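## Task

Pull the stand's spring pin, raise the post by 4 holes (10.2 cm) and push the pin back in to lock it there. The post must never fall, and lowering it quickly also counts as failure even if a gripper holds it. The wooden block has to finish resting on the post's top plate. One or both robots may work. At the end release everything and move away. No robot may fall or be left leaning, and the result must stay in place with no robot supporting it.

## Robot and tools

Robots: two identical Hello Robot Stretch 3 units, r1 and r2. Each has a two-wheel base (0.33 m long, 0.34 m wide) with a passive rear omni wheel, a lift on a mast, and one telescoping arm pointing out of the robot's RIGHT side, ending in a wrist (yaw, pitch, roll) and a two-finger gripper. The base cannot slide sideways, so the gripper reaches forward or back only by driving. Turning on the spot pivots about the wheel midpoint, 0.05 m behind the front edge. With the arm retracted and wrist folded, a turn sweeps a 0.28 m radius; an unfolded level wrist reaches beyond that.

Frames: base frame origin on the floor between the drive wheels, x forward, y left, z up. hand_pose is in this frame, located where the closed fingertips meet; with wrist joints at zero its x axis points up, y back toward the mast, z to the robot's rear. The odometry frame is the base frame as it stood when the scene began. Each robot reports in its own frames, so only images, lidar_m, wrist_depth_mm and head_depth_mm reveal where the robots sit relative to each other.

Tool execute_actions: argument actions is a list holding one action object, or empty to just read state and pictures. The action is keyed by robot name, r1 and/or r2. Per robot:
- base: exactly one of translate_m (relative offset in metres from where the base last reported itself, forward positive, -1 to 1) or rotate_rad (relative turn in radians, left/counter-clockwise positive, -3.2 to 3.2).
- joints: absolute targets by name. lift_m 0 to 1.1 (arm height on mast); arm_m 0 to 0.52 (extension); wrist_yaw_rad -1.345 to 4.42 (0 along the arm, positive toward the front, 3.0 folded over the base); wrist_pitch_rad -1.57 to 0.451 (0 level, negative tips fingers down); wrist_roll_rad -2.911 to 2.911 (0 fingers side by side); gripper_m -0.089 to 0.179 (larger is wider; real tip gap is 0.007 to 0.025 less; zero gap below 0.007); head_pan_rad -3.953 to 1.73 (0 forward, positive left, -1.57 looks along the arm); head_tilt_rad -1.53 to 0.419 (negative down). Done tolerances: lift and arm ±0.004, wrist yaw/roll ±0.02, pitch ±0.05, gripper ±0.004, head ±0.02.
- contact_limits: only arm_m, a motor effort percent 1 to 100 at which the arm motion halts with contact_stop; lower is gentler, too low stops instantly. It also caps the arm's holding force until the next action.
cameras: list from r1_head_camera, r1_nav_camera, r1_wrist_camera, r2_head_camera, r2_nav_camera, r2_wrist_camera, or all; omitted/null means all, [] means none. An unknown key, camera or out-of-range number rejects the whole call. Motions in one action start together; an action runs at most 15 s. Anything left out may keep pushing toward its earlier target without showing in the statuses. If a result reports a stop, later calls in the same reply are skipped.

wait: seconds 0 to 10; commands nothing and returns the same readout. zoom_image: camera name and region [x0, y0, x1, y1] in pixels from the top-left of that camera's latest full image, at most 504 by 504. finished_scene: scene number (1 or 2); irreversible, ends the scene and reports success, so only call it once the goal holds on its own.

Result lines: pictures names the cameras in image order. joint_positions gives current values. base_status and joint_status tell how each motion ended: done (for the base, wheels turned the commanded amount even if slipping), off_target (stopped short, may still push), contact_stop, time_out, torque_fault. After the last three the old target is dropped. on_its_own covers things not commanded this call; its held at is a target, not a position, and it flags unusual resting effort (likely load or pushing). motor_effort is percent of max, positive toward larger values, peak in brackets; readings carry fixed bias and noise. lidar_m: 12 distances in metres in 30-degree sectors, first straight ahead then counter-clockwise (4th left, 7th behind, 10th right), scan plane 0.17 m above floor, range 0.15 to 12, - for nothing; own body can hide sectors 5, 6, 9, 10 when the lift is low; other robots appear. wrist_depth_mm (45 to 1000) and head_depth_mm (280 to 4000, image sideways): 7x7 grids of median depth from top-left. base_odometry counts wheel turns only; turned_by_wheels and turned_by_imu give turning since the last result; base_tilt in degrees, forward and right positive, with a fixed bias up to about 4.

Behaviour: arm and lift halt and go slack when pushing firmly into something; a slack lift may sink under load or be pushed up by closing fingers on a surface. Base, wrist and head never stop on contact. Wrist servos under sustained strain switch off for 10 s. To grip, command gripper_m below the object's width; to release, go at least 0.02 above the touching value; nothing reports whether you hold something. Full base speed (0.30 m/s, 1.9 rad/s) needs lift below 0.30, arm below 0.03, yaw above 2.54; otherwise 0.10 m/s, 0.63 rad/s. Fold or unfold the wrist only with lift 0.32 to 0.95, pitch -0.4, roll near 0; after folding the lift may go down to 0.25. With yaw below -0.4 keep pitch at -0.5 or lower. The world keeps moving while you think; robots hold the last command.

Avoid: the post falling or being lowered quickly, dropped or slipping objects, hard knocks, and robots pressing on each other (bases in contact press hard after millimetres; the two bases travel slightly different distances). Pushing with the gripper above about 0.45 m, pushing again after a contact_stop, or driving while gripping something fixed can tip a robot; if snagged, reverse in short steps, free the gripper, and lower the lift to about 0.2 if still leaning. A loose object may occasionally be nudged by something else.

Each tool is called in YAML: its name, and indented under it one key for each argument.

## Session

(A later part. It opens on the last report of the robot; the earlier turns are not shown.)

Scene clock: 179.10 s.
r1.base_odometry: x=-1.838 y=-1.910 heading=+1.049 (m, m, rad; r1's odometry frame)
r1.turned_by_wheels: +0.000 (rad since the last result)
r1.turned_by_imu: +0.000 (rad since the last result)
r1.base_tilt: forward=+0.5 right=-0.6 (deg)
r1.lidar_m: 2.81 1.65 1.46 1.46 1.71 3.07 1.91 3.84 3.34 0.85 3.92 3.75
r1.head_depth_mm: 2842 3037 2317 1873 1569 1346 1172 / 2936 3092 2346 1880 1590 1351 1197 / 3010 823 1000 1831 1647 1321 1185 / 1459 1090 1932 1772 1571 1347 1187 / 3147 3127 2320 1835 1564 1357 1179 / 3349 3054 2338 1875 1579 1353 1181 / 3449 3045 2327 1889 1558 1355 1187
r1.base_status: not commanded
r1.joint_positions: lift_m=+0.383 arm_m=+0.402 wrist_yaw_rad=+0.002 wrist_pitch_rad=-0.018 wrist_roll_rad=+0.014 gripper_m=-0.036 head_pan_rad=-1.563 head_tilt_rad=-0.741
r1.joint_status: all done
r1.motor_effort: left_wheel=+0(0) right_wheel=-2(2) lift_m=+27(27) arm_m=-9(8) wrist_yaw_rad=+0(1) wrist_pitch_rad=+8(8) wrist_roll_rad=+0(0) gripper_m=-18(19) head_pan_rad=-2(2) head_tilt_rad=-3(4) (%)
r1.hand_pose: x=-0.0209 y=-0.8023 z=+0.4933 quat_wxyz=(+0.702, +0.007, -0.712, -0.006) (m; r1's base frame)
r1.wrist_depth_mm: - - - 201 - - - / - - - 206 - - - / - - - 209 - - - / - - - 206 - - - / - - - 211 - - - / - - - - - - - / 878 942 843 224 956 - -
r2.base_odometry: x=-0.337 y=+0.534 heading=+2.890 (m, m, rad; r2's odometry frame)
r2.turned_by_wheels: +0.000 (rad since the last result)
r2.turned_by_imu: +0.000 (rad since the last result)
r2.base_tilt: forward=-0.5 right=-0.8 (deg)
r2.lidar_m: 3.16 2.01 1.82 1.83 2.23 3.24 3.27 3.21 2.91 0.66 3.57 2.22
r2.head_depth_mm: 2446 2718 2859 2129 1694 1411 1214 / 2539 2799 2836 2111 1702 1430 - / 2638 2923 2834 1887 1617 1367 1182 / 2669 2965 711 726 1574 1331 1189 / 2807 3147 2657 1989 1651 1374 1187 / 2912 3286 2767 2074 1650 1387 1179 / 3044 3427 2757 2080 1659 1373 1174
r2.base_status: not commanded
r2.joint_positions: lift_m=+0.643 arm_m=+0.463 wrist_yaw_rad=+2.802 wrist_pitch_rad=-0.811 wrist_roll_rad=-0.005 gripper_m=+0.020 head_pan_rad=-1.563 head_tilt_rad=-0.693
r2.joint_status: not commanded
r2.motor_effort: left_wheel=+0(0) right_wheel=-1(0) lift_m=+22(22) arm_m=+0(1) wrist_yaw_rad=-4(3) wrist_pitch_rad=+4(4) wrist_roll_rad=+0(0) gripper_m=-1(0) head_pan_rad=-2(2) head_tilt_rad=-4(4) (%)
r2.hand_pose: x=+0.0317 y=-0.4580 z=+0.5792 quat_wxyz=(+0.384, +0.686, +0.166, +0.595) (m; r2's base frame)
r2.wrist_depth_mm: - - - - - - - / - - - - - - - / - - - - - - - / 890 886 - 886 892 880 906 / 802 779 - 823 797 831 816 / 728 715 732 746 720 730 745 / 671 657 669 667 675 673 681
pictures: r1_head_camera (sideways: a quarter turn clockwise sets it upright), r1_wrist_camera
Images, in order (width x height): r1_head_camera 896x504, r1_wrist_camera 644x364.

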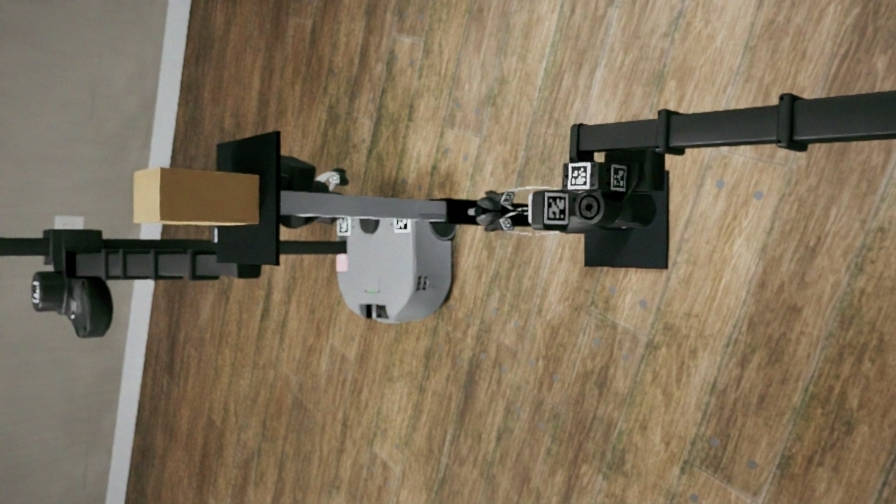

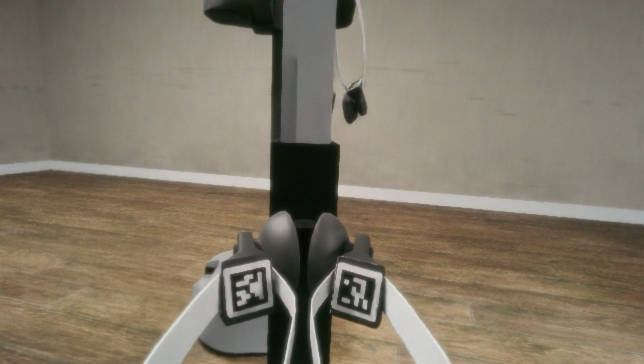

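execute_actions:
  actions:
    - {"r1":{"joints":{"gripper_m":0.055,"arm_m":0.427,"lift_m":0.386,"wrist_roll_rad":1.57}}}
  cameras: ["r1_wrist_camera","r1_head_camera"]

execute_actions:
  actions:
    - {"r1":{"joints":{"gripper_m":-0.033}}}
  cameras: ["r1_wrist_camera"]

execute_actions:
  actions:
    - {"r1":{"joints":{"arm_m":0.412}}}
  cameras: ["r1_wrist_camera","r1_head_camera"]

Scene clock: 185.57 s.
r1.base_odometry: x=-1.838 y=-1.910 heading=+1.050 (m, m, rad; r1's odometry frame)
r1.turned_by_wheels: +0.000 (rad since the last result)
r1.turned_by_imu: +0.001 (rad since the last result)
r1.base_tilt: forward=+0.4 right=-0.6 (deg)
r1.lidar_m: 2.82 1.64 1.45 1.46 1.70 3.06 1.91 3.85 3.35 0.85 3.91 3.76
r1.head_depth_mm: 2863 3053 2341 1872 1567 1344 1178 / 2948 3093 2338 1894 1576 1339 1195 / 3006 825 982 1861 1646 1350 1181 / 1446 1136 1916 1781 1558 1338 1186 / 3093 3051 2331 1802 1577 1348 1184 / 3347 3038 2345 1867 1574 1343 1184 / 3453 3133 2342 1881 1566 1364 1191
r1.base_status: not commanded
r1.joint_positions: lift_m=+0.386 arm_m=+0.426 wrist_yaw_rad=+0.015 wrist_pitch_rad=-0.047 wrist_roll_rad=+1.561 gripper_m=+0.055 head_pan_rad=-1.563 head_tilt_rad=-0.741
r1.joint_status: all done
r1.motor_effort: left_wheel=+3(3) right_wheel=-7(8) lift_m=+44(45) arm_m=+10(15) wrist_yaw_rad=-10(11) wrist_pitch_rad=+21(21) wrist_roll_rad=+4(9) gripper_m=+4(82) head_pan_rad=-2(2) head_tilt_rad=-4(4) (%)
r1.hand_pose: x=-0.0174 y=-0.8261 z=+0.4881 quat_wxyz=(+0.005, +0.008, -1.000, -0.024) (m; r1's base frame)
r1.wrist_depth_mm: - - - - - 874 584 / - - - - - 831 572 / 335 - - - - 785 567 / 266 328 - - 804 783 547 / 184 185 182 187 192 196 201 / - - - - - 699 516 / - - - - - 743 557
r2.base_odometry: x=-0.337 y=+0.534 heading=+2.890 (m, m, rad; r2's odometry frame)
r2.turned_by_wheels: +0.000 (rad since the last result)
r2.turned_by_imu: +0.000 (rad since the last result)
r2.base_tilt: forward=-0.5 right=-0.8 (deg)
r2.lidar_m: 3.15 2.01 1.82 1.83 2.23 3.24 3.28 3.23 2.90 0.67 3.57 2.22
r2.head_depth_mm: 2432 2699 2857 2128 1679 1406 1225 / 2493 2831 2863 2113 1717 1427 - / 2595 2920 2827 1908 1631 1369 1186 / 2656 2969 712 724 1580 1322 1186 / 2800 3143 2695 1982 1648 1375 1184 / 2921 3348 2810 2072 1668 1375 1179 / 3037 3407 2758 2077 1648 1379 1179
r2.base_status: not commanded
r2.joint_positions: lift_m=+0.643 arm_m=+0.463 wrist_yaw_rad=+2.802 wrist_pitch_rad=-0.811 wrist_roll_rad=-0.005 gripper_m=+0.020 head_pan_rad=-1.563 head_tilt_rad=-0.693
r2.joint_status: not commanded
r2.motor_effort: left_wheel=+0(0) right_wheel=-1(2) lift_m=+22(22) arm_m=+0(0) wrist_yaw_rad=-4(3) wrist_pitch_rad=+4(4) wrist_roll_rad=+0(0) gripper_m=+0(0) head_pan_rad=-2(2) head_tilt_rad=-4(3) (%)
r2.hand_pose: x=+0.0317 y=-0.4580 z=+0.5792 quat_wxyz=(+0.384, +0.686, +0.166, +0.595) (m; r2's base frame)
r2.wrist_depth_mm: - - - - - - - / - - - - - - - / - - - - - - - / 884 887 - 894 890 913 878 / 807 783 - 809 812 804 805 / 725 715 726 728 738 735 741 / 666 657 656 672 674 669 674
pictures: r1_head_camera (sideways: a quarter turn clockwise sets it upright), r1_wrist_camera
Images, in order (width x height): r1_head_camera 896x504, r1_wrist_camera 644x364.

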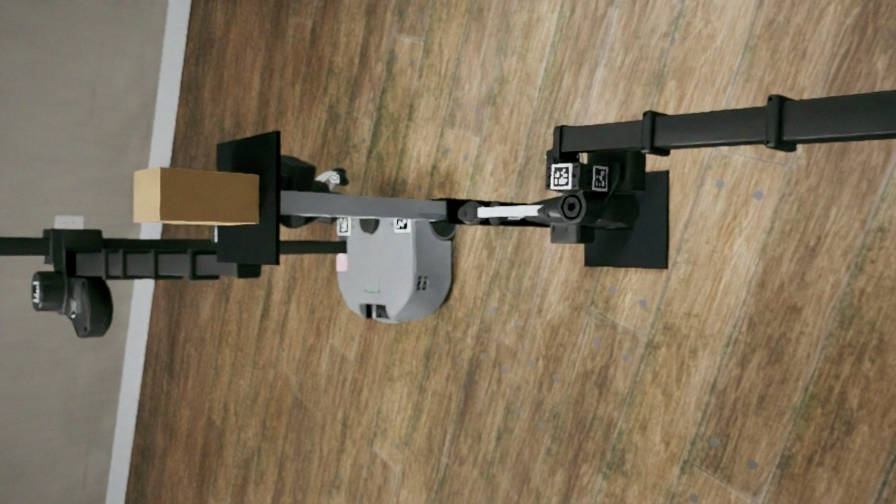

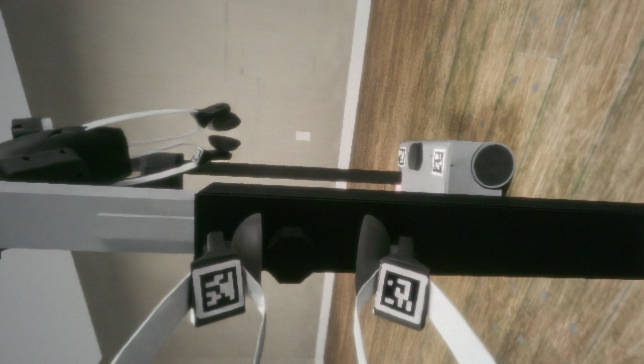

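Scene clock: 186.93 s.
r1.base_odometry: x=-1.838 y=-1.910 heading=+1.050 (m, m, rad; r1's odometry frame)
r1.turned_by_wheels: +0.000 (rad since the last result)
r1.turned_by_imu: +0.000 (rad since the last result)
r1.base_tilt: forward=+0.5 right=-0.6 (deg)
r1.lidar_m: 2.80 1.64 1.46 1.46 1.71 3.07 1.91 3.83 3.33 0.85 3.92 3.73
r1.head_depth_mm: 2874 3031 2324 1875 1572 1341 1185 / 2920 3115 2370 1893 1562 1344 1193 / 2995 827 1004 1849 1655 1350 1190 / 1460 1136 1917 1793 1573 1341 1184 / 3094 3114 2350 1821 1576 1344 1181 / 3376 3140 2320 1875 1572 1353 1183 / 3457 3083 2364 1899 1570 1348 1188
r1.base_status: not commanded
r1.joint_positions: lift_m=+0.386 arm_m=+0.426 wrist_yaw_rad=+0.015 wrist_pitch_rad=-0.038 wrist_roll_rad=+1.562 gripper_m=-0.032 head_pan_rad=-1.563 head_tilt_rad=-0.741
r1.joint_status: all done
r1.motor_effort: left_wheel=+1(2) right_wheel=-5(8) lift_m=+41(43) arm_m=+12(12) wrist_yaw_rad=-11(11) wrist_pitch_rad=+17(21) wrist_roll_rad=+3(4) gripper_m=-23(97) head_pan_rad=-2(2) head_tilt_rad=-5(4) (%)
r1.hand_pose: x=-0.0174 y=-0.8263 z=+0.4904 quat_wxyz=(+0.005, +0.008, -1.000, -0.019) (m; r1's base frame)
r1.wrist_depth_mm: - - - - - 874 598 / - - - - - 855 589 / 342 - - - - 793 576 / 267 327 - - 799 783 555 / 185 186 183 184 191 194 200 / - - - - - 736 520 / - - - - - 797 558
r2.base_odometry: x=-0.337 y=+0.534 heading=+2.890 (m, m, rad; r2's odometry frame)
r2.turned_by_wheels: +0.000 (rad since the last result)
r2.turned_by_imu: +0.000 (rad since the last result)
r2.base_tilt: forward=-0.5 right=-0.8 (deg)
r2.lidar_m: 3.14 2.01 1.82 1.83 2.23 3.24 3.27 3.23 2.90 0.67 3.59 2.22
r2.head_depth_mm: 2461 2698 2880 2118 1684 1397 1222 / 2509 2788 2847 2137 1705 1436 - / 2629 2894 2820 1895 1628 1365 1188 / 2661 2986 711 727 1581 1325 1188 / 2830 3147 2679 1993 1667 1373 1185 / 2929 3333 2774 2092 1659 1378 1182 / 3042 3432 2756 2068 1650 1382 1177
r2.base_status: not commanded
r2.joint_positions: lift_m=+0.643 arm_m=+0.463 wrist_yaw_rad=+2.802 wrist_pitch_rad=-0.811 wrist_roll_rad=-0.005 gripper_m=+0.020 head_pan_rad=-1.563 head_tilt_rad=-0.693
r2.joint_status: not commanded
r2.motor_effort: left_wheel=+0(0) right_wheel=-1(1) lift_m=+22(22) arm_m=+0(0) wrist_yaw_rad=-4(3) wrist_pitch_rad=+4(4) wrist_roll_rad=+0(0) gripper_m=+0(1) head_pan_rad=-2(2) head_tilt_rad=-3(2) (%)
r2.hand_pose: x=+0.0317 y=-0.4580 z=+0.5792 quat_wxyz=(+0.384, +0.686, +0.166, +0.595) (m; r2's base frame)
r2.wrist_depth_mm: - - - - - - - / - - - - - - - / - - - - - - - / 892 893 - 906 896 904 876 / 790 789 - 815 807 788 801 / 723 699 734 721 743 744 753 / 662 661 669 665 673 673 666
pictures: r1_wrist_camera
Images, in order (width x height): r1_wrist_camera 644x364.

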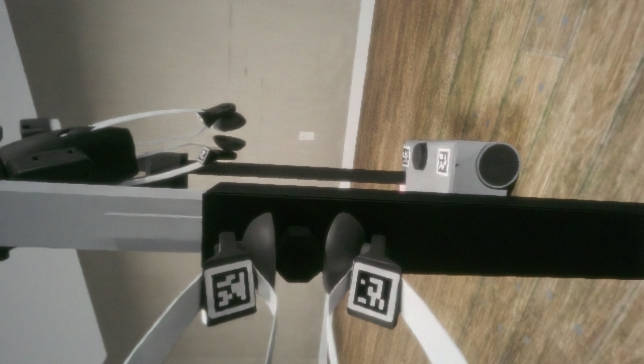

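Scene clock: 188.27 s.
r1.base_odometry: x=-1.838 y=-1.910 heading=+1.050 (m, m, rad; r1's odometry frame)
r1.turned_by_wheels: +0.000 (rad since the last result)
r1.turned_by_imu: +0.000 (rad since the last result)
r1.base_tilt: forward=+0.5 right=-0.6 (deg)
r1.lidar_m: 2.81 1.65 1.46 1.46 1.71 3.06 1.91 3.83 3.35 0.85 3.92 3.73
r1.head_depth_mm: 2824 3047 2344 1868 1565 1352 1179 / 2921 3098 2323 1859 1597 1345 1196 / 3017 823 977 1864 1638 1352 1174 / 1464 1136 1912 1767 1567 1345 1180 / 3186 3083 2316 1815 1571 1343 1182 / 3333 3106 2335 1863 1577 1358 1188 / 3469 3116 2336 1900 1564 1341 1179
r1.base_status: not commanded
r1.joint_positions: lift_m=+0.386 arm_m=+0.413 wrist_yaw_rad=+0.012 wrist_pitch_rad=-0.020 wrist_roll_rad=+1.566 gripper_m=-0.032 head_pan_rad=-1.563 head_tilt_rad=-0.742
r1.joint_status: all done
r1.motor_effort: left_wheel=+2(6) right_wheel=-6(13) lift_m=+41(41) arm_m=-11(19) wrist_yaw_rad=-6(9) wrist_pitch_rad=+9(18) wrist_roll_rad=+1(4) gripper_m=-19(22) head_pan_rad=-2(2) head_tilt_rad=-4(5) (%)
r1.hand_pose: x=-0.0184 y=-0.8134 z=+0.4951 quat_wxyz=(+0.003, +0.006, -1.000, -0.010) (m; r1's base frame)
r1.wrist_depth_mm: - - - - - 866 612 / - - - - - 893 613 / - - - - - 832 599 / 271 303 428 - 862 788 569 / 201 202 199 187 203 206 209 / - - - - - 788 562 / - - - - - 844 575
r2.base_odometry: x=-0.337 y=+0.534 heading=+2.890 (m, m, rad; r2's odometry frame)
r2.turned_by_wheels: +0.000 (rad since the last result)
r2.turned_by_imu: +0.000 (rad since the last result)
r2.base_tilt: forward=-0.5 right=-0.8 (deg)
r2.lidar_m: 3.15 2.01 1.82 1.83 2.23 3.25 3.27 3.23 2.89 0.67 3.57 2.22
r2.head_depth_mm: 2438 2701 2860 2114 1691 1388 1219 / 2523 2793 2836 2095 1711 1433 - / 2599 2897 2805 1885 1632 1368 1188 / 2652 2926 710 725 1566 1328 1188 / 2831 3165 2665 1977 1665 1368 1181 / 2939 3266 2781 2081 1658 1386 1177 / 3087 3450 2733 2067 1657 1375 1181
r2.base_status: not commanded
r2.joint_positions: lift_m=+0.643 arm_m=+0.463 wrist_yaw_rad=+2.802 wrist_pitch_rad=-0.811 wrist_roll_rad=-0.005 gripper_m=+0.020 head_pan_rad=-1.563 head_tilt_rad=-0.693
r2.joint_status: not commanded
r2.motor_effort: left_wheel=+0(0) right_wheel=-1(1) lift_m=+22(22) arm_m=+0(0) wrist_yaw_rad=-4(4) wrist_pitch_rad=+4(4) wrist_roll_rad=+0(0) gripper_m=-1(1) head_pan_rad=-2(3) head_tilt_rad=-3(2) (%)
r2.hand_pose: x=+0.0317 y=-0.4580 z=+0.5792 quat_wxyz=(+0.384, +0.686, +0.166, +0.595) (m; r2's base frame)
r2.wrist_depth_mm: - - - - - - - / - - - - - - - / - - - - - - - / 878 884 - 893 899 907 906 / 800 774 - 826 800 810 803 / 730 717 747 741 741 729 740 / 672 677 660 670 674 681 671
pictures: r1_head_camera (sideways: a quarter turn clockwise sets it upright), r1_wrist_camera
Images, in order (width x height): r1_head_camera 896x504, r1_wrist_camera 644x364.

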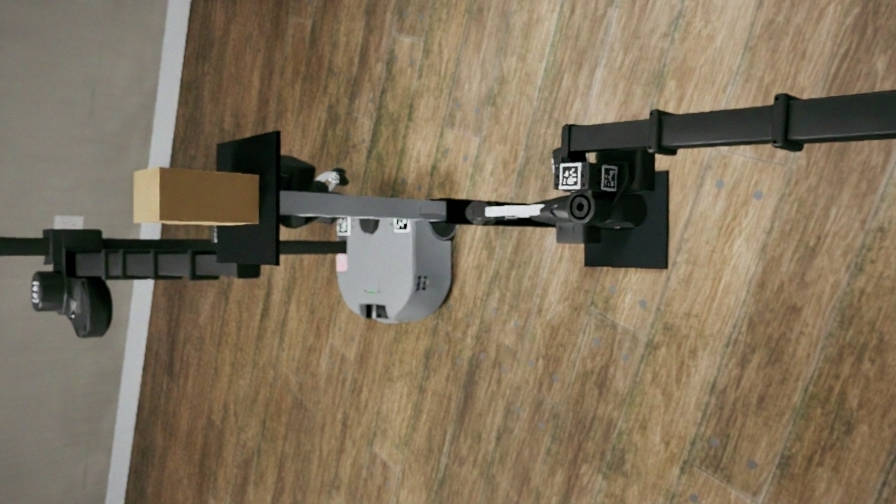

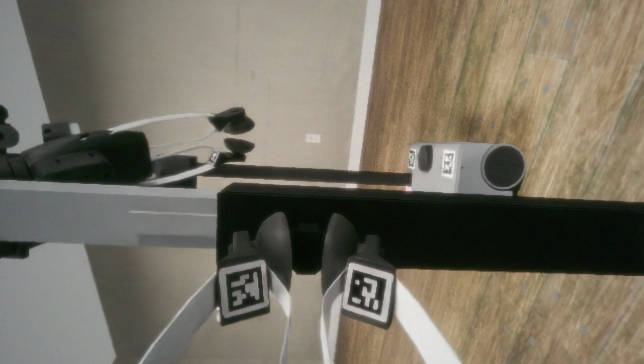

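execute_actions:
  actions:
    - {"r1":{"joints":{"gripper_m":0.05,"arm_m":0.424,"lift_m":0.391}},"r2":{"joints":{"lift_m":0.638}}}
  cameras: []

execute_actions:
  actions:
    - {"r1":{"joints":{"gripper_m":-0.04}},"r2":{"joints":{"lift_m":0.644}}}
  cameras: ["r1_wrist_camera","r1_head_camera"]

execute_actions:
  actions:
    - {"r1":{"joints":{"arm_m":0.415}}}
  cameras: ["r1_wrist_camera"]

Scene clock: 195.03 s.
r1.base_odometry: x=-1.838 y=-1.910 heading=+1.049 (m, m, rad; r1's odometry frame)
r1.turned_by_wheels: +0.000 (rad since the last result)
r1.turned_by_imu: +0.000 (rad since the last result)
r1.base_tilt: forward=+0.3 right=-0.5 (deg)
r1.lidar_m: 2.82 1.64 1.46 1.46 1.71 3.07 1.91 3.82 3.34 0.85 3.91 3.75
r1.head_depth_mm: 2852 3006 2359 1871 1556 1343 1172 / 2945 3084 2335 1897 1588 1341 1194 / 2979 825 1001 1871 1646 1348 1182 / 1479 1093 1909 1770 1554 1352 1190 / 3071 3170 2350 1834 1564 1349 1184 / 3334 3073 2352 1860 1566 1344 1180 / 3453 3066 2341 1883 1568 1333 1180
r1.base_status: not commanded
r1.joint_positions: lift_m=+0.391 arm_m=+0.424 wrist_yaw_rad=+0.003 wrist_pitch_rad=-0.025 wrist_roll_rad=+1.567 gripper_m=+0.050 head_pan_rad=-1.563 head_tilt_rad=-0.742
r1.joint_status: all done
r1.motor_effort: left_wheel=-1(2) right_wheel=-1(6) lift_m=+44(47) arm_m=+6(19) wrist_yaw_rad=-2(7) wrist_pitch_rad=+11(19) wrist_roll_rad=+1(1) gripper_m=+1(78) head_pan_rad=-2(2) head_tilt_rad=-4(4) (%)
r1.hand_pose: x=-0.0206 y=-0.8241 z=+0.4987 quat_wxyz=(+0.002, +0.001, -1.000, -0.013) (m; r1's base frame)
r1.wrist_depth_mm: - - - - - 915 608 / - - - - - 893 607 / - - - - - 829 597 / 272 331 - - 946 764 595 / 188 189 187 188 192 197 199 / - - - - 197 748 204 / - - - - - 821 575
r2.base_odometry: x=-0.337 y=+0.534 heading=+2.890 (m, m, rad; r2's odometry frame)
r2.turned_by_wheels: +0.000 (rad since the last result)
r2.turned_by_imu: +0.000 (rad since the last result)
r2.base_tilt: forward=-0.5 right=-0.8 (deg)
r2.lidar_m: 3.16 2.01 1.81 1.82 2.23 3.24 3.26 3.23 2.90 0.67 3.57 2.22
r2.head_depth_mm: 2462 2703 2881 2141 1681 1393 1203 / 2530 2828 2843 2101 1701 1429 - / 2603 2923 2840 1908 1646 1375 1188 / 2671 2978 712 728 1584 1326 1188 / 2811 3195 2660 1998 1670 1375 1183 / 2893 3330 2764 2075 1655 1369 1174 / 3047 3385 2760 2073 1653 1374 1171
r2.base_status: not commanded
r2.joint_positions: lift_m=+0.638 arm_m=+0.463 wrist_yaw_rad=+2.802 wrist_pitch_rad=-0.811 wrist_roll_rad=-0.005 gripper_m=+0.020 head_pan_rad=-1.563 head_tilt_rad=-0.693
r2.joint_status: all done
r2.motor_effort: left_wheel=+0(1) right_wheel=-1(0) lift_m=+17(21) arm_m=+0(0) wrist_yaw_rad=-4(4) wrist_pitch_rad=+4(4) wrist_roll_rad=+0(0) gripper_m=+0(0) head_pan_rad=-2(2) head_tilt_rad=-2(4) (%)
r2.hand_pose: x=+0.0318 y=-0.4580 z=+0.5747 quat_wxyz=(+0.384, +0.686, +0.166, +0.595) (m; r2's base frame)
r2.wrist_depth_mm: - - - - - - - / - - - - - - - / - - - - - - - / 895 880 - 905 869 901 894 / 790 794 - 816 802 798 795 / 723 723 718 732 731 740 733 / 669 658 667 670 678 663 666
pictures: none
No camera images: the call's "cameras" was empty. Leave "cameras" out to get every camera's image.

Scene clock: 196.43 s.
r1.base_odometry: x=-1.838 y=-1.910 heading=+1.049 (m, m, rad; r1's odometry frame)
r1.turned_by_wheels: +0.000 (rad since the last result)
r1.turned_by_imu: +0.000 (rad since the last result)
r1.base_tilt: forward=+0.6 right=-0.6 (deg)
r1.lidar_m: 2.81 1.64 1.46 1.46 1.71 3.06 1.91 3.81 3.33 0.85 3.92 3.74
r1.head_depth_mm: 2833 3014 2354 1855 1567 1346 1185 / 2949 3076 2329 1889 1585 1341 1192 / 3072 823 998 1870 1639 1341 1178 / 1478 1089 1897 1767 1535 1349 1188 / 3180 3096 2312 1832 1564 1345 1182 / 3332 3048 2350 1879 1560 1344 1178 / 3437 3128 2345 1873 1567 1342 1178
r1.base_status: not commanded
r1.joint_positions: lift_m=+0.391 arm_m=+0.424 wrist_yaw_rad=+0.003 wrist_pitch_rad=-0.034 wrist_roll_rad=+1.567 gripper_m=-0.039 head_pan_rad=-1.563 head_tilt_rad=-0.742
r1.joint_status: all done
r1.motor_effort: left_wheel=-1(1) right_wheel=-1(1) lift_m=+44(45) arm_m=+0(6) wrist_yaw_rad=-1(1) wrist_pitch_rad=+15(17) wrist_roll_rad=+1(1) gripper_m=-23(98) head_pan_rad=-2(2) head_tilt_rad=-4(5) (%)
r1.hand_pose: x=-0.0207 y=-0.8242 z=+0.4963 quat_wxyz=(+0.002, +0.001, -1.000, -0.017) (m; r1's base frame)
r1.wrist_depth_mm: - - - - - 876 598 / - - - - - 862 598 / - - - - - 819 595 / 274 335 - - 931 792 577 / 188 188 186 188 193 198 201 / - - - 152 - 717 207 / - - - - - 838 576
r2.base_odometry: x=-0.337 y=+0.534 heading=+2.890 (m, m, rad; r2's odometry frame)
r2.turned_by_wheels: +0.000 (rad since the last result)
r2.turned_by_imu: +0.000 (rad since the last result)
r2.base_tilt: forward=-0.5 right=-0.8 (deg)
r2.lidar_m: 3.16 2.02 1.82 1.83 2.24 3.24 3.28 3.21 2.90 0.67 3.57 2.22
r2.head_depth_mm: 2432 2686 2863 2125 1688 1403 1215 / 2516 2822 2853 2094 1706 1424 - / 2616 2953 2869 1892 1634 1368 1190 / 2653 2989 711 727 1581 1329 1187 / 2789 3173 2671 1974 1657 1376 1185 / 2946 3316 2783 2082 1664 1381 1182 / 3040 3428 2798 2080 1653 1374 1179
r2.base_status: not commanded
r2.joint_positions: lift_m=+0.643 arm_m=+0.463 wrist_yaw_rad=+2.802 wrist_pitch_rad=-0.811 wrist_roll_rad=-0.005 gripper_m=+0.020 head_pan_rad=-1.563 head_tilt_rad=-0.693
r2.joint_status: all done
r2.motor_effort: left_wheel=-1(0) right_wheel=+0(1) lift_m=+32(33) arm_m=+0(0) wrist_yaw_rad=-3(3) wrist_pitch_rad=+4(4) wrist_roll_rad=+0(0) gripper_m=-1(0) head_pan_rad=-1(1) head_tilt_rad=-3(3) (%)
r2.hand_pose: x=+0.0318 y=-0.4580 z=+0.5797 quat_wxyz=(+0.384, +0.686, +0.166, +0.595) (m; r2's base frame)
r2.wrist_depth_mm: - - - - - - - / - - - - - - - / - - - - - - - / 883 875 - 903 908 895 906 / 802 796 - 824 794 815 812 / 726 739 741 736 719 720 734 / 676 667 660 680 664 673 663
pictures: r1_head_camera (sideways: a quarter turn clockwise sets it upright), r1_wrist_camera
Images, in order (width x height): r1_head_camera 896x504, r1_wrist_camera 644x364.

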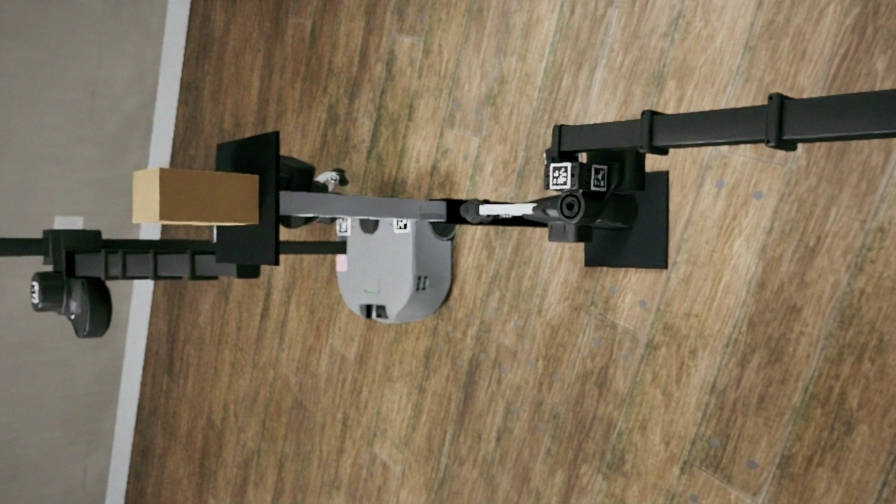

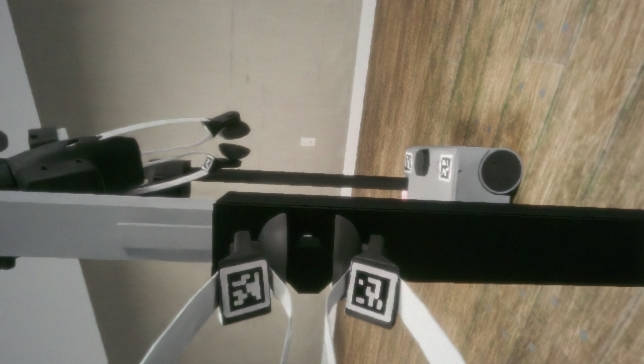

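Scene clock: 197.23 s.
r1.base_odometry: x=-1.838 y=-1.910 heading=+1.049 (m, m, rad; r1's odometry frame)
r1.turned_by_wheels: +0.000 (rad since the last result)
r1.turned_by_imu: +0.000 (rad since the last result)
r1.base_tilt: forward=+0.5 right=-0.6 (deg)
r1.lidar_m: 2.82 1.64 1.46 1.46 1.71 3.07 1.92 3.83 3.35 0.85 3.90 3.75
r1.head_depth_mm: 2842 3064 2341 1883 1565 1354 1180 / 2897 3081 2326 1860 1587 1347 1198 / 3015 824 997 1860 1655 1345 1183 / 1488 1088 1907 1779 1565 1357 1184 / 3119 3082 2336 1819 1561 1353 1183 / 3301 3101 2343 1889 1566 1344 1179 / 3420 3104 2331 1865 1585 1353 1178
r1.base_status: not commanded
r1.joint_positions: lift_m=+0.391 arm_m=+0.416 wrist_yaw_rad=+0.002 wrist_pitch_rad=-0.033 wrist_roll_rad=+1.567 gripper_m=-0.036 head_pan_rad=-1.563 head_tilt_rad=-0.742
r1.joint_status: all done
r1.motor_effort: left_wheel=-1(1) right_wheel=+0(0) lift_m=+44(45) arm_m=-12(22) wrist_yaw_rad=-2(1) wrist_pitch_rad=+14(15) wrist_roll_rad=+1(1) gripper_m=-22(23) head_pan_rad=-2(2) head_tilt_rad=-3(4) (%)
r1.hand_pose: x=-0.0209 y=-0.8161 z=+0.4966 quat_wxyz=(+0.002, +0.001, -1.000, -0.017) (m; r1's base frame)
r1.wrist_depth_mm: - - - - - 872 594 / - - - - - 867 589 / - - - - - 802 582 / 275 342 - - 957 803 591 / 196 196 195 194 200 205 211 / - - - - - 737 528 / - - - - - 825 563
r2.base_odometry: x=-0.337 y=+0.534 heading=+2.890 (m, m, rad; r2's odometry frame)
r2.turned_by_wheels: +0.000 (rad since the last result)
r2.turned_by_imu: +0.000 (rad since the last result)
r2.base_tilt: forward=-0.5 right=-0.8 (deg)
r2.lidar_m: 3.17 2.02 1.82 1.83 2.23 3.24 3.26 3.22 2.90 0.67 3.57 2.22
r2.head_depth_mm: 2433 2674 2860 2115 1702 1400 1221 / 2539 2825 2820 2127 1705 1432 - / 2612 2913 2833 1895 1616 1370 1189 / 2680 2977 710 727 1576 1326 1185 / 2781 3187 2661 1994 1672 1364 1187 / 2931 3328 2783 2079 1665 1377 1180 / 3017 3472 2773 2064 1658 1376 1178
r2.base_status: not commanded
r2.joint_positions: lift_m=+0.643 arm_m=+0.463 wrist_yaw_rad=+2.802 wrist_pitch_rad=-0.811 wrist_roll_rad=-0.005 gripper_m=+0.020 head_pan_rad=-1.563 head_tilt_rad=-0.693
r2.joint_status: not commanded
r2.motor_effort: left_wheel=-1(1) right_wheel=+0(0) lift_m=+32(32) arm_m=+0(0) wrist_yaw_rad=-4(4) wrist_pitch_rad=+4(4) wrist_roll_rad=+0(0) gripper_m=+0(1) head_pan_rad=-3(2) head_tilt_rad=-3(4) (%)
r2.hand_pose: x=+0.0318 y=-0.4580 z=+0.5797 quat_wxyz=(+0.384, +0.686, +0.166, +0.595) (m; r2's base frame)
r2.wrist_depth_mm: - - - - - - - / - - - - - - - / - - - - - - - / 862 896 - 928 884 889 908 / 798 775 - 824 805 805 792 / 732 739 725 727 730 745 736 / 670 666 658 668 670 669 675
pictures: r1_wrist_camera
Images, in order (width x height): r1_wrist_camera 644x364.

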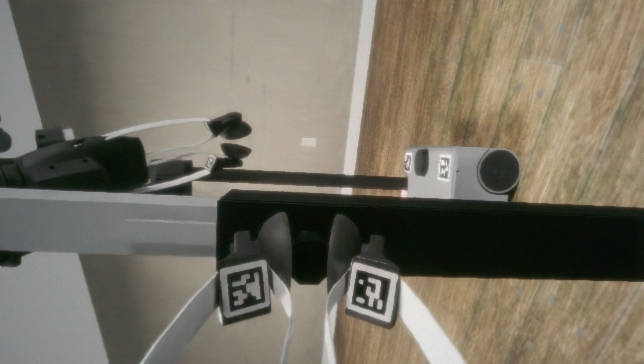

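execute_actions:
  actions:
    - {"r1":{"joints":{"arm_m":0.410,"lift_m":0.388}}}
  cameras: ["r1_wrist_camera"]

zoom_image:
  camera: "r1_wrist_camera"
  region: [230,180,400,310]

execute_actions:
  actions:
    - {"r2":{"joints":{"lift_m":0.655}}}
  cameras: ["r1_wrist_camera"]

Scene clock: 200.93 s.
r1.base_odometry: x=-1.838 y=-1.910 heading=+1.049 (m, m, rad; r1's odometry frame)
r1.turned_by_wheels: +0.000 (rad since the last result)
r1.turned_by_imu: +0.001 (rad since the last result)
r1.base_tilt: forward=+0.5 right=-0.6 (deg)
r1.lidar_m: 2.82 1.64 1.45 1.46 1.71 3.07 1.91 3.81 3.33 0.85 3.94 3.75
r1.head_depth_mm: 2875 3027 2344 1889 1562 1339 1187 / 2942 3083 2331 1874 1602 1340 1177 / 3044 828 1000 1824 1652 1352 1180 / 1482 1090 1907 1781 1561 1354 1182 / 3130 3142 2332 1818 1563 1348 1185 / 3326 3091 2348 1875 1551 1348 1179 / 3427 3072 2320 1881 1576 1343 1184
r1.base_status: not commanded
r1.joint_positions: lift_m=+0.388 arm_m=+0.411 wrist_yaw_rad=+0.001 wrist_pitch_rad=-0.028 wrist_roll_rad=+1.567 gripper_m=-0.034 head_pan_rad=-1.563 head_tilt_rad=-0.742
r1.joint_status: all done
r1.on_its_own: gripper_m is held at -0.034, not at your -0.040, by its stall guard, which is not easing now
r1.motor_effort: left_wheel=-1(1) right_wheel=+0(0) lift_m=+28(38) arm_m=-11(13) wrist_yaw_rad=+0(1) wrist_pitch_rad=+12(14) wrist_roll_rad=+1(1) gripper_m=-19(21) head_pan_rad=-2(2) head_tilt_rad=-4(4) (%)
r1.hand_pose: x=-0.0210 y=-0.8111 z=+0.4955 quat_wxyz=(+0.002, +0.001, -1.000, -0.014) (m; r1's base frame)
r1.wrist_depth_mm: - - - - - 878 598 / - - - - - 899 599 / - - - - - 814 590 / 282 341 - - 937 778 588 / 200 203 201 200 206 210 216 / - - - - - 794 523 / - - - - - 842 582
r2.base_odometry: x=-0.337 y=+0.534 heading=+2.890 (m, m, rad; r2's odometry frame)
r2.turned_by_wheels: +0.000 (rad since the last result)
r2.turned_by_imu: +0.000 (rad since the last result)
r2.base_tilt: forward=-0.5 right=-0.8 (deg)
r2.lidar_m: 3.17 2.01 1.82 1.83 2.23 3.25 3.27 3.23 2.90 0.67 3.56 2.22
r2.head_depth_mm: 2432 2689 2811 2121 1677 1397 1216 / 2516 2793 2836 2117 1708 1431 - / 2629 2885 2835 1889 1619 1364 1189 / 2659 2953 710 728 1576 1328 1187 / 2801 3164 2688 1985 1669 1367 1184 / 2926 3299 2793 2090 1656 1372 1169 / 3057 3412 2754 2074 1657 1376 1179
r2.base_status: not commanded
r2.joint_positions: lift_m=+0.643 arm_m=+0.463 wrist_yaw_rad=+2.802 wrist_pitch_rad=-0.811 wrist_roll_rad=-0.005 gripper_m=+0.020 head_pan_rad=-1.563 head_tilt_rad=-0.693
r2.joint_status: not commanded
r2.motor_effort: left_wheel=+0(1) right_wheel=-1(0) lift_m=+32(32) arm_m=+0(0) wrist_yaw_rad=-3(4) wrist_pitch_rad=+4(4) wrist_roll_rad=+0(0) gripper_m=-1(1) head_pan_rad=-3(2) head_tilt_rad=-3(3) (%)
r2.hand_pose: x=+0.0318 y=-0.4580 z=+0.5797 quat_wxyz=(+0.384, +0.686, +0.166, +0.595) (m; r2's base frame)
r2.wrist_depth_mm: - - - - - - - / - - - - - - - / - - - - - - - / 913 879 - 889 891 909 888 / 796 787 - 813 804 807 788 / 715 718 730 737 747 717 742 / 671 673 669 679 663 677 683
pictures: r1_wrist_camera
Images, in order (width x height): r1_wrist_camera 644x364.

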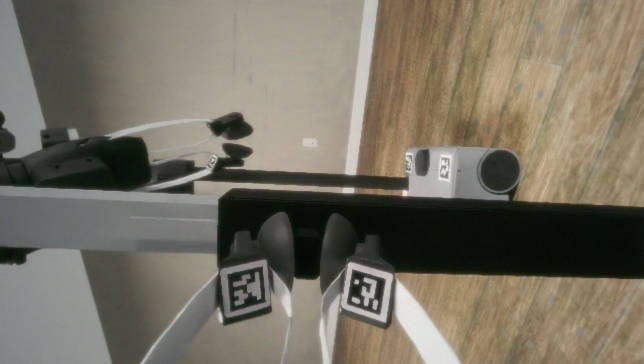

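Region (230, 180, 400, 310) of r1_wrist_camera's 644x364 image, scaled by 2.965; it fills the top 385 rows of this view, and the rest is white.

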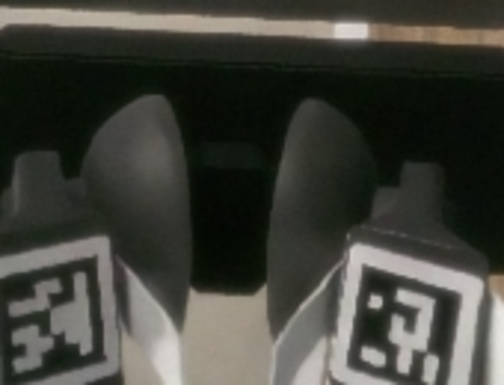

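Scene clock: 201.60 s.
r1.base_odometry: x=-1.838 y=-1.910 heading=+1.049 (m, m, rad; r1's odometry frame)
r1.turned_by_wheels: +0.000 (rad since the last result)
r1.turned_by_imu: +0.000 (rad since the last result)
r1.base_tilt: forward=+0.5 right=-0.6 (deg)
r1.lidar_m: 2.81 1.64 1.46 1.46 1.71 3.07 1.91 3.82 3.32 0.85 3.95 3.74
r1.head_depth_mm: 2833 3034 2353 1876 1571 1349 1186 / 2914 3063 2328 1873 1593 1351 1180 / 2984 821 1000 1820 1644 1353 1187 / 1483 1082 1896 1781 1570 1345 1179 / 3142 3131 2301 1801 1557 1349 1179 / 3290 3072 2330 1870 1571 1348 1185 / 3481 3092 2347 1889 1571 1347 1186
r1.base_status: not commanded
r1.joint_positions: lift_m=+0.388 arm_m=+0.411 wrist_yaw_rad=+0.001 wrist_pitch_rad=-0.028 wrist_roll_rad=+1.567 gripper_m=-0.034 head_pan_rad=-1.563 head_tilt_rad=-0.742
r1.joint_status: not commanded
r1.on_its_own: gripper_m is held at -0.034, not at your -0.040, by its stall guard, which is not easing now
r1.motor_effort: left_wheel=-1(1) right_wheel=+0(1) lift_m=+28(27) arm_m=-10(11) wrist_yaw_rad=-1(1) wrist_pitch_rad=+12(12) wrist_roll_rad=+1(2) gripper_m=-19(19) head_pan_rad=-2(2) head_tilt_rad=-5(4) (%)
r1.hand_pose: x=-0.0210 y=-0.8111 z=+0.4955 quat_wxyz=(+0.002, +0.001, -1.000, -0.014) (m; r1's base frame)
r1.wrist_depth_mm: - - - - - 870 612 / - - - - - 858 597 / - - - - - 820 594 / 282 343 - - 944 808 588 / 200 203 200 200 207 212 217 / - - - - - 778 530 / - - - - - 803 570
r2.base_odometry: x=-0.337 y=+0.534 heading=+2.890 (m, m, rad; r2's odometry frame)
r2.turned_by_wheels: +0.000 (rad since the last result)
r2.turned_by_imu: +0.000 (rad since the last result)
r2.base_tilt: forward=-0.4 right=-0.8 (deg)
r2.lidar_m: 3.15 2.01 1.82 1.83 2.23 3.24 3.26 3.22 2.90 0.66 3.57 2.22
r2.head_depth_mm: 2437 2710 2838 2117 1691 1399 1215 / 2533 2824 2855 2116 1704 1431 - / 2614 2951 2820 1904 1635 1372 1191 / 2685 2954 711 726 1579 1334 1187 / 2787 3201 2670 1985 1673 1375 1182 / 2948 3337 2797 2102 1653 1378 1181 / 3060 3424 2764 2070 1653 1373 1177
r2.base_status: not commanded
r2.joint_positions: lift_m=+0.644 arm_m=+0.463 wrist_yaw_rad=+2.802 wrist_pitch_rad=-0.811 wrist_roll_rad=-0.005 gripper_m=+0.020 head_pan_rad=-1.563 head_tilt_rad=-0.693
r2.joint_status: lift_m contact_stop (moved +0.000 of +0.012)
r2.on_its_own: lift_m is slack since a contact_stop, until your next command for it (your +0.655 is given up)
r2.motor_effort: left_wheel=+0(0) right_wheel=-1(1) lift_m=+22(45) arm_m=+0(0) wrist_yaw_rad=-3(3) wrist_pitch_rad=+4(4) wrist_roll_rad=+0(0) gripper_m=-1(0) head_pan_rad=-2(2) head_tilt_rad=-3(3) (%)
r2.hand_pose: x=+0.0318 y=-0.4580 z=+0.5802 quat_wxyz=(+0.384, +0.686, +0.166, +0.595) (m; r2's base frame)
r2.wrist_depth_mm: - - - - - - - / - - - - - - - / - - - - - - - / 909 881 - 879 890 901 894 / 792 777 - 816 790 803 807 / 726 743 763 721 738 724 730 / 672 671 675 677 663 673 675
pictures: r1_wrist_camera
Images, in order (width x height): r1_wrist_camera 644x364.

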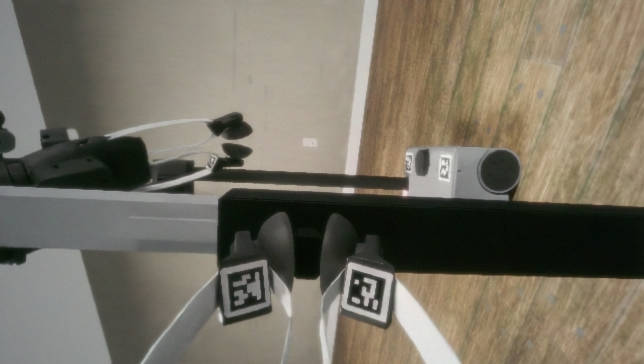

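execute_actions:
  actions:
    - {"r1":{"joints":{"gripper_m":0.05,"arm_m":0.426}},"r2":{"joints":{"lift_m":0.6422,"arm_m":0.463}}}
  cameras: []

execute_actions:
  actions:
    - {"r1":{"joints":{"gripper_m":-0.085}}}
  cameras: ["r1_wrist_camera"]

execute_actions:
  actions:
    - {"r1":{"joints":{"arm_m":0.412},"contact_limits":{"arm_m":40}}}
  cameras: ["r1_wrist_camera"]

Scene clock: 206.67 s.
r1.base_odometry: x=-1.838 y=-1.910 heading=+1.049 (m, m, rad; r1's odometry frame)
r1.turned_by_wheels: +0.000 (rad since the last result)
r1.turned_by_imu: +0.001 (rad since the last result)
r1.base_tilt: forward=+0.6 right=-0.5 (deg)
r1.lidar_m: 2.82 1.65 1.46 1.46 1.71 3.09 1.91 3.85 3.34 0.85 3.89 3.75
r1.head_depth_mm: 2845 3011 2306 1887 1564 1348 1176 / 2925 3069 2319 1894 1583 1349 1187 / 2996 819 998 1832 1644 1348 1184 / 1469 1090 1903 1780 1556 1341 1179 / 3075 3076 2356 1830 1563 1352 1180 / 3328 3117 2342 1881 1570 1345 1183 / 3441 3078 2343 1863 1572 1356 1185
r1.base_status: not commanded
r1.joint_positions: lift_m=+0.388 arm_m=+0.425 wrist_yaw_rad=+0.000 wrist_pitch_rad=-0.036 wrist_roll_rad=+1.567 gripper_m=+0.050 head_pan_rad=-1.563 head_tilt_rad=-0.742
r1.joint_status: all done
r1.motor_effort: left_wheel=-2(2) right_wheel=+3(3) lift_m=+28(28) arm_m=+8(22) wrist_yaw_rad=+0(1) wrist_pitch_rad=+16(16) wrist_roll_rad=+1(1) gripper_m=+2(80) head_pan_rad=-2(2) head_tilt_rad=-5(4) (%)
r1.hand_pose: x=-0.0213 y=-0.8257 z=+0.4933 quat_wxyz=(+0.002, +0.000, -1.000, -0.019) (m; r1's base frame)
r1.wrist_depth_mm: - - - - - 876 588 / - - - - - 843 588 / - - - - - 812 591 / 276 340 - - 908 764 586 / 185 187 186 187 192 199 202 / - - - - 196 689 206 / - - - - - 773 567
r2.base_odometry: x=-0.337 y=+0.534 heading=+2.890 (m, m, rad; r2's odometry frame)
r2.turned_by_wheels: +0.000 (rad since the last result)
r2.turned_by_imu: +0.000 (rad since the last result)
r2.base_tilt: forward=-0.5 right=-0.8 (deg)
r2.lidar_m: 3.15 2.01 1.82 1.83 2.24 3.24 3.27 3.22 2.89 0.66 3.57 2.23
r2.head_depth_mm: 2422 2680 2832 2126 1683 1398 1221 / 2512 2817 2876 2113 1700 1433 - / 2601 2932 2800 1903 1623 1366 1187 / 2654 2973 711 725 1578 1321 1189 / 2800 3155 2655 1991 1674 1375 1183 / 2876 3269 2789 2071 1661 1377 1181 / 3044 3455 2757 2072 1651 1378 1181
r2.base_status: not commanded
r2.joint_positions: lift_m=+0.642 arm_m=+0.463 wrist_yaw_rad=+2.802 wrist_pitch_rad=-0.811 wrist_roll_rad=-0.005 gripper_m=+0.020 head_pan_rad=-1.563 head_tilt_rad=-0.693
r2.joint_status: all done
r2.motor_effort: left_wheel=+0(0) right_wheel=-1(0) lift_m=+22(22) arm_m=+0(0) wrist_yaw_rad=-4(3) wrist_pitch_rad=+4(4) wrist_roll_rad=+0(0) gripper_m=+0(0) head_pan_rad=-2(3) head_tilt_rad=-3(3) (%)
r2.hand_pose: x=+0.0318 y=-0.4580 z=+0.5786 quat_wxyz=(+0.384, +0.686, +0.166, +0.595) (m; r2's base frame)
r2.wrist_depth_mm: - - - - - - - / - - - - - - - / - - - - - - - / 882 867 - 906 883 903 889 / 809 770 - 813 795 798 815 / 734 732 730 736 749 735 730 / 672 676 665 676 664 666 671
pictures: none
No camera images: the call's "cameras" was empty. Leave "cameras" out to get every camera's image.

Scene clock: 208.50 s.
r1.base_odometry: x=-1.838 y=-1.910 heading=+1.049 (m, m, rad; r1's odometry frame)
r1.turned_by_wheels: +0.000 (rad since the last result)
r1.turned_by_imu: +0.000 (rad since the last result)
r1.base_tilt: forward=+0.5 right=-0.8 (deg)
r1.lidar_m: 2.81 1.64 1.46 1.46 1.70 3.08 1.92 3.83 3.34 0.85 3.92 3.73
r1.head_depth_mm: 2802 3024 2343 1857 1564 1346 1190 / 2888 3081 2298 1879 1584 1349 1177 / 3050 826 1005 1856 1648 1346 1185 / 1481 1050 1892 1776 1544 1348 1189 / 3090 3081 2343 1828 1571 1352 1180 / 3337 3091 2331 1881 1567 1354 1191 / 3502 3116 2348 1892 1574 1350 1185
r1.base_status: not commanded
r1.joint_positions: lift_m=+0.388 arm_m=+0.425 wrist_yaw_rad=-0.001 wrist_pitch_rad=-0.019 wrist_roll_rad=+1.567 gripper_m=-0.083 head_pan_rad=-1.563 head_tilt_rad=-0.742
r1.joint_status: all done
r1.motor_effort: left_wheel=-3(3) right_wheel=+5(4) lift_m=+30(30) arm_m=+11(11) wrist_yaw_rad=+1(2) wrist_pitch_rad=+8(16) wrist_roll_rad=+1(1) gripper_m=-40(100) head_pan_rad=-2(2) head_tilt_rad=-4(5) (%)
r1.hand_pose: x=-0.0216 y=-0.8260 z=+0.4977 quat_wxyz=(+0.002, -0.001, -1.000, -0.010) (m; r1's base frame)
r1.wrist_depth_mm: - - - - - 929 609 / - - - - - 894 616 / - - - - - 822 603 / 275 333 - - 963 782 610 / 187 188 185 186 192 195 199 / - - - 151 197 200 203 / - - - - - 828 580
r2.base_odometry: x=-0.337 y=+0.534 heading=+2.890 (m, m, rad; r2's odometry frame)
r2.turned_by_wheels: +0.000 (rad since the last result)
r2.turned_by_imu: +0.000 (rad since the last result)
r2.base_tilt: forward=-0.5 right=-0.8 (deg)
r2.lidar_m: 3.15 2.00 1.82 1.83 2.23 3.25 3.27 3.23 2.90 0.66 3.57 2.22
r2.head_depth_mm: 2448 2700 2852 2116 1687 1393 1213 / 2498 2783 2849 2111 1714 1428 - / 2589 2912 2836 1896 1637 1368 1187 / 2684 2962 709 727 1574 1332 1177 / 2839 3161 2690 1985 1665 1371 1182 / 2900 3313 2767 2079 1660 1378 1179 / 3004 3401 2774 2078 1658 1376 1182
r2.base_status: not commanded
r2.joint_positions: lift_m=+0.642 arm_m=+0.463 wrist_yaw_rad=+2.802 wrist_pitch_rad=-0.811 wrist_roll_rad=-0.005 gripper_m=+0.020 head_pan_rad=-1.563 head_tilt_rad=-0.693
r2.joint_status: not commanded
r2.motor_effort: left_wheel=-1(0) right_wheel=+0(1) lift_m=+22(22) arm_m=+0(0) wrist_yaw_rad=-3(4) wrist_pitch_rad=+4(4) wrist_roll_rad=+0(0) gripper_m=+0(1) head_pan_rad=-3(2) head_tilt_rad=-3(3) (%)
r2.hand_pose: x=+0.0318 y=-0.4580 z=+0.5786 quat_wxyz=(+0.384, +0.686, +0.166, +0.595) (m; r2's base frame)
r2.wrist_depth_mm: - - - - - - - / - - - - - - - / - - - - - - - / 884 871 - 871 876 884 888 / 805 803 - 811 814 811 808 / 727 719 740 734 730 727 732 / 668 664 664 668 674 674 662
pictures: r1_wrist_camera
Images, in order (width x height): r1_wrist_camera 644x364.

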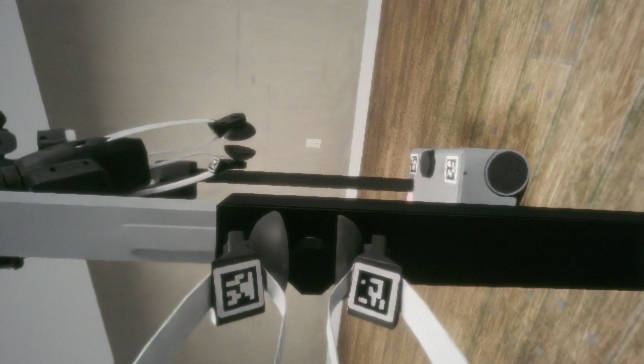

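Scene clock: 209.70 s.
r1.base_odometry: x=-1.838 y=-1.910 heading=+1.049 (m, m, rad; r1's odometry frame)
r1.turned_by_wheels: +0.000 (rad since the last result)
r1.turned_by_imu: +0.000 (rad since the last result)
r1.base_tilt: forward=+0.5 right=-0.5 (deg)
r1.lidar_m: 2.81 1.64 1.46 1.46 1.71 3.06 1.91 3.82 3.34 0.85 3.91 3.75
r1.head_depth_mm: 2856 3025 2303 1887 1557 1337 1179 / 2946 3024 2318 1865 1611 1343 1190 / 2997 823 999 1856 1633 1341 1185 / 1475 1088 1900 1776 1554 1350 1178 / 3117 3098 2334 1813 1559 1338 1179 / 3339 3062 2337 1882 1577 1344 1181 / 3493 3130 2331 1862 1569 1344 1180
r1.base_status: not commanded
r1.joint_positions: lift_m=+0.388 arm_m=+0.413 wrist_yaw_rad=-0.001 wrist_pitch_rad=-0.024 wrist_roll_rad=+1.570 gripper_m=-0.077 head_pan_rad=-1.563 head_tilt_rad=-0.743
r1.joint_status: all done
r1.on_its_own: gripper_m is held at -0.078, not at your -0.085, by its stall guard, which is still easing; arm_m is at rest, and its effort (-17) is outside its rest range (-14 to +14)
r1.motor_effort: left_wheel=-1(4) right_wheel=+1(5) lift_m=+29(29) arm_m=-17(30) wrist_yaw_rad=+2(1) wrist_pitch_rad=+10(15) wrist_roll_rad=-1(1) gripper_m=-36(38) head_pan_rad=-2(1) head_tilt_rad=-3(4) (%)
r1.contact_limits: arm_m 40 (drawing in: default 32, maximum 53; extending or still: default 44, maximum 72)
r1.hand_pose: x=-0.0217 y=-0.8136 z=+0.4964 quat_wxyz=(+0.001, -0.001, -1.000, -0.012) (m; r1's base frame)
r1.wrist_depth_mm: - - - - - 899 603 / - - - - - 875 596 / - - - - - 835 595 / 285 343 - - 948 776 587 / 198 200 199 198 204 207 212 / - - - - - 713 530 / - - - - - 841 564
r2.base_odometry: x=-0.337 y=+0.534 heading=+2.890 (m, m, rad; r2's odometry frame)
r2.turned_by_wheels: +0.000 (rad since the last result)
r2.turned_by_imu: +0.000 (rad since the last result)
r2.base_tilt: forward=-0.4 right=-0.7 (deg)
r2.lidar_m: 3.15 2.00 1.82 1.83 2.23 3.25 3.27 3.23 2.89 0.66 3.58 2.22
r2.head_depth_mm: 2452 2685 2852 2126 1686 1394 1220 / 2499 2817 2858 2118 1707 1428 - / 2617 2920 2856 1892 1636 1373 1191 / 2673 2984 711 725 1584 1330 1188 / 2767 3181 2692 1991 1660 1373 1180 / 2923 3305 2787 2083 1650 1375 1187 / 3043 3451 2776 2072 1657 1369 1177
r2.base_status: not commanded
r2.joint_positions: lift_m=+0.642 arm_m=+0.463 wrist_yaw_rad=+2.802 wrist_pitch_rad=-0.811 wrist_roll_rad=-0.005 gripper_m=+0.020 head_pan_rad=-1.563 head_tilt_rad=-0.693
r2.joint_status: not commanded
r2.motor_effort: left_wheel=+0(1) right_wheel=-1(0) lift_m=+22(22) arm_m=+0(0) wrist_yaw_rad=-3(3) wrist_pitch_rad=+4(4) wrist_roll_rad=+0(0) gripper_m=+0(1) head_pan_rad=-2(3) head_tilt_rad=-4(4) (%)
r2.hand_pose: x=+0.0318 y=-0.4580 z=+0.5786 quat_wxyz=(+0.384, +0.686, +0.166, +0.595) (m; r2's base frame)
r2.wrist_depth_mm: - - - - - - - / - - - - - - - / - - - - - - - / 886 894 - 911 886 893 907 / 818 791 - 816 804 798 807 / 720 728 726 735 746 722 730 / 664 659 653 672 675 663 674
pictures: r1_wrist_camera
Images, in order (width x height): r1_wrist_camera 644x364.

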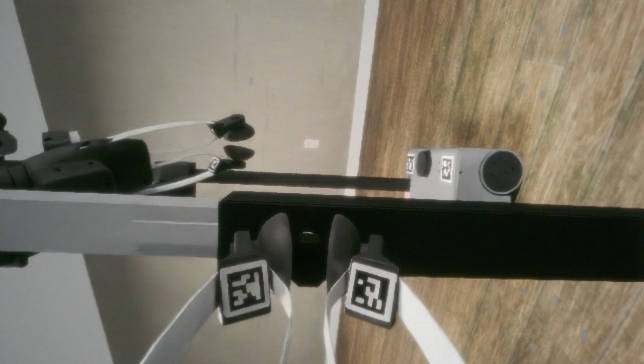

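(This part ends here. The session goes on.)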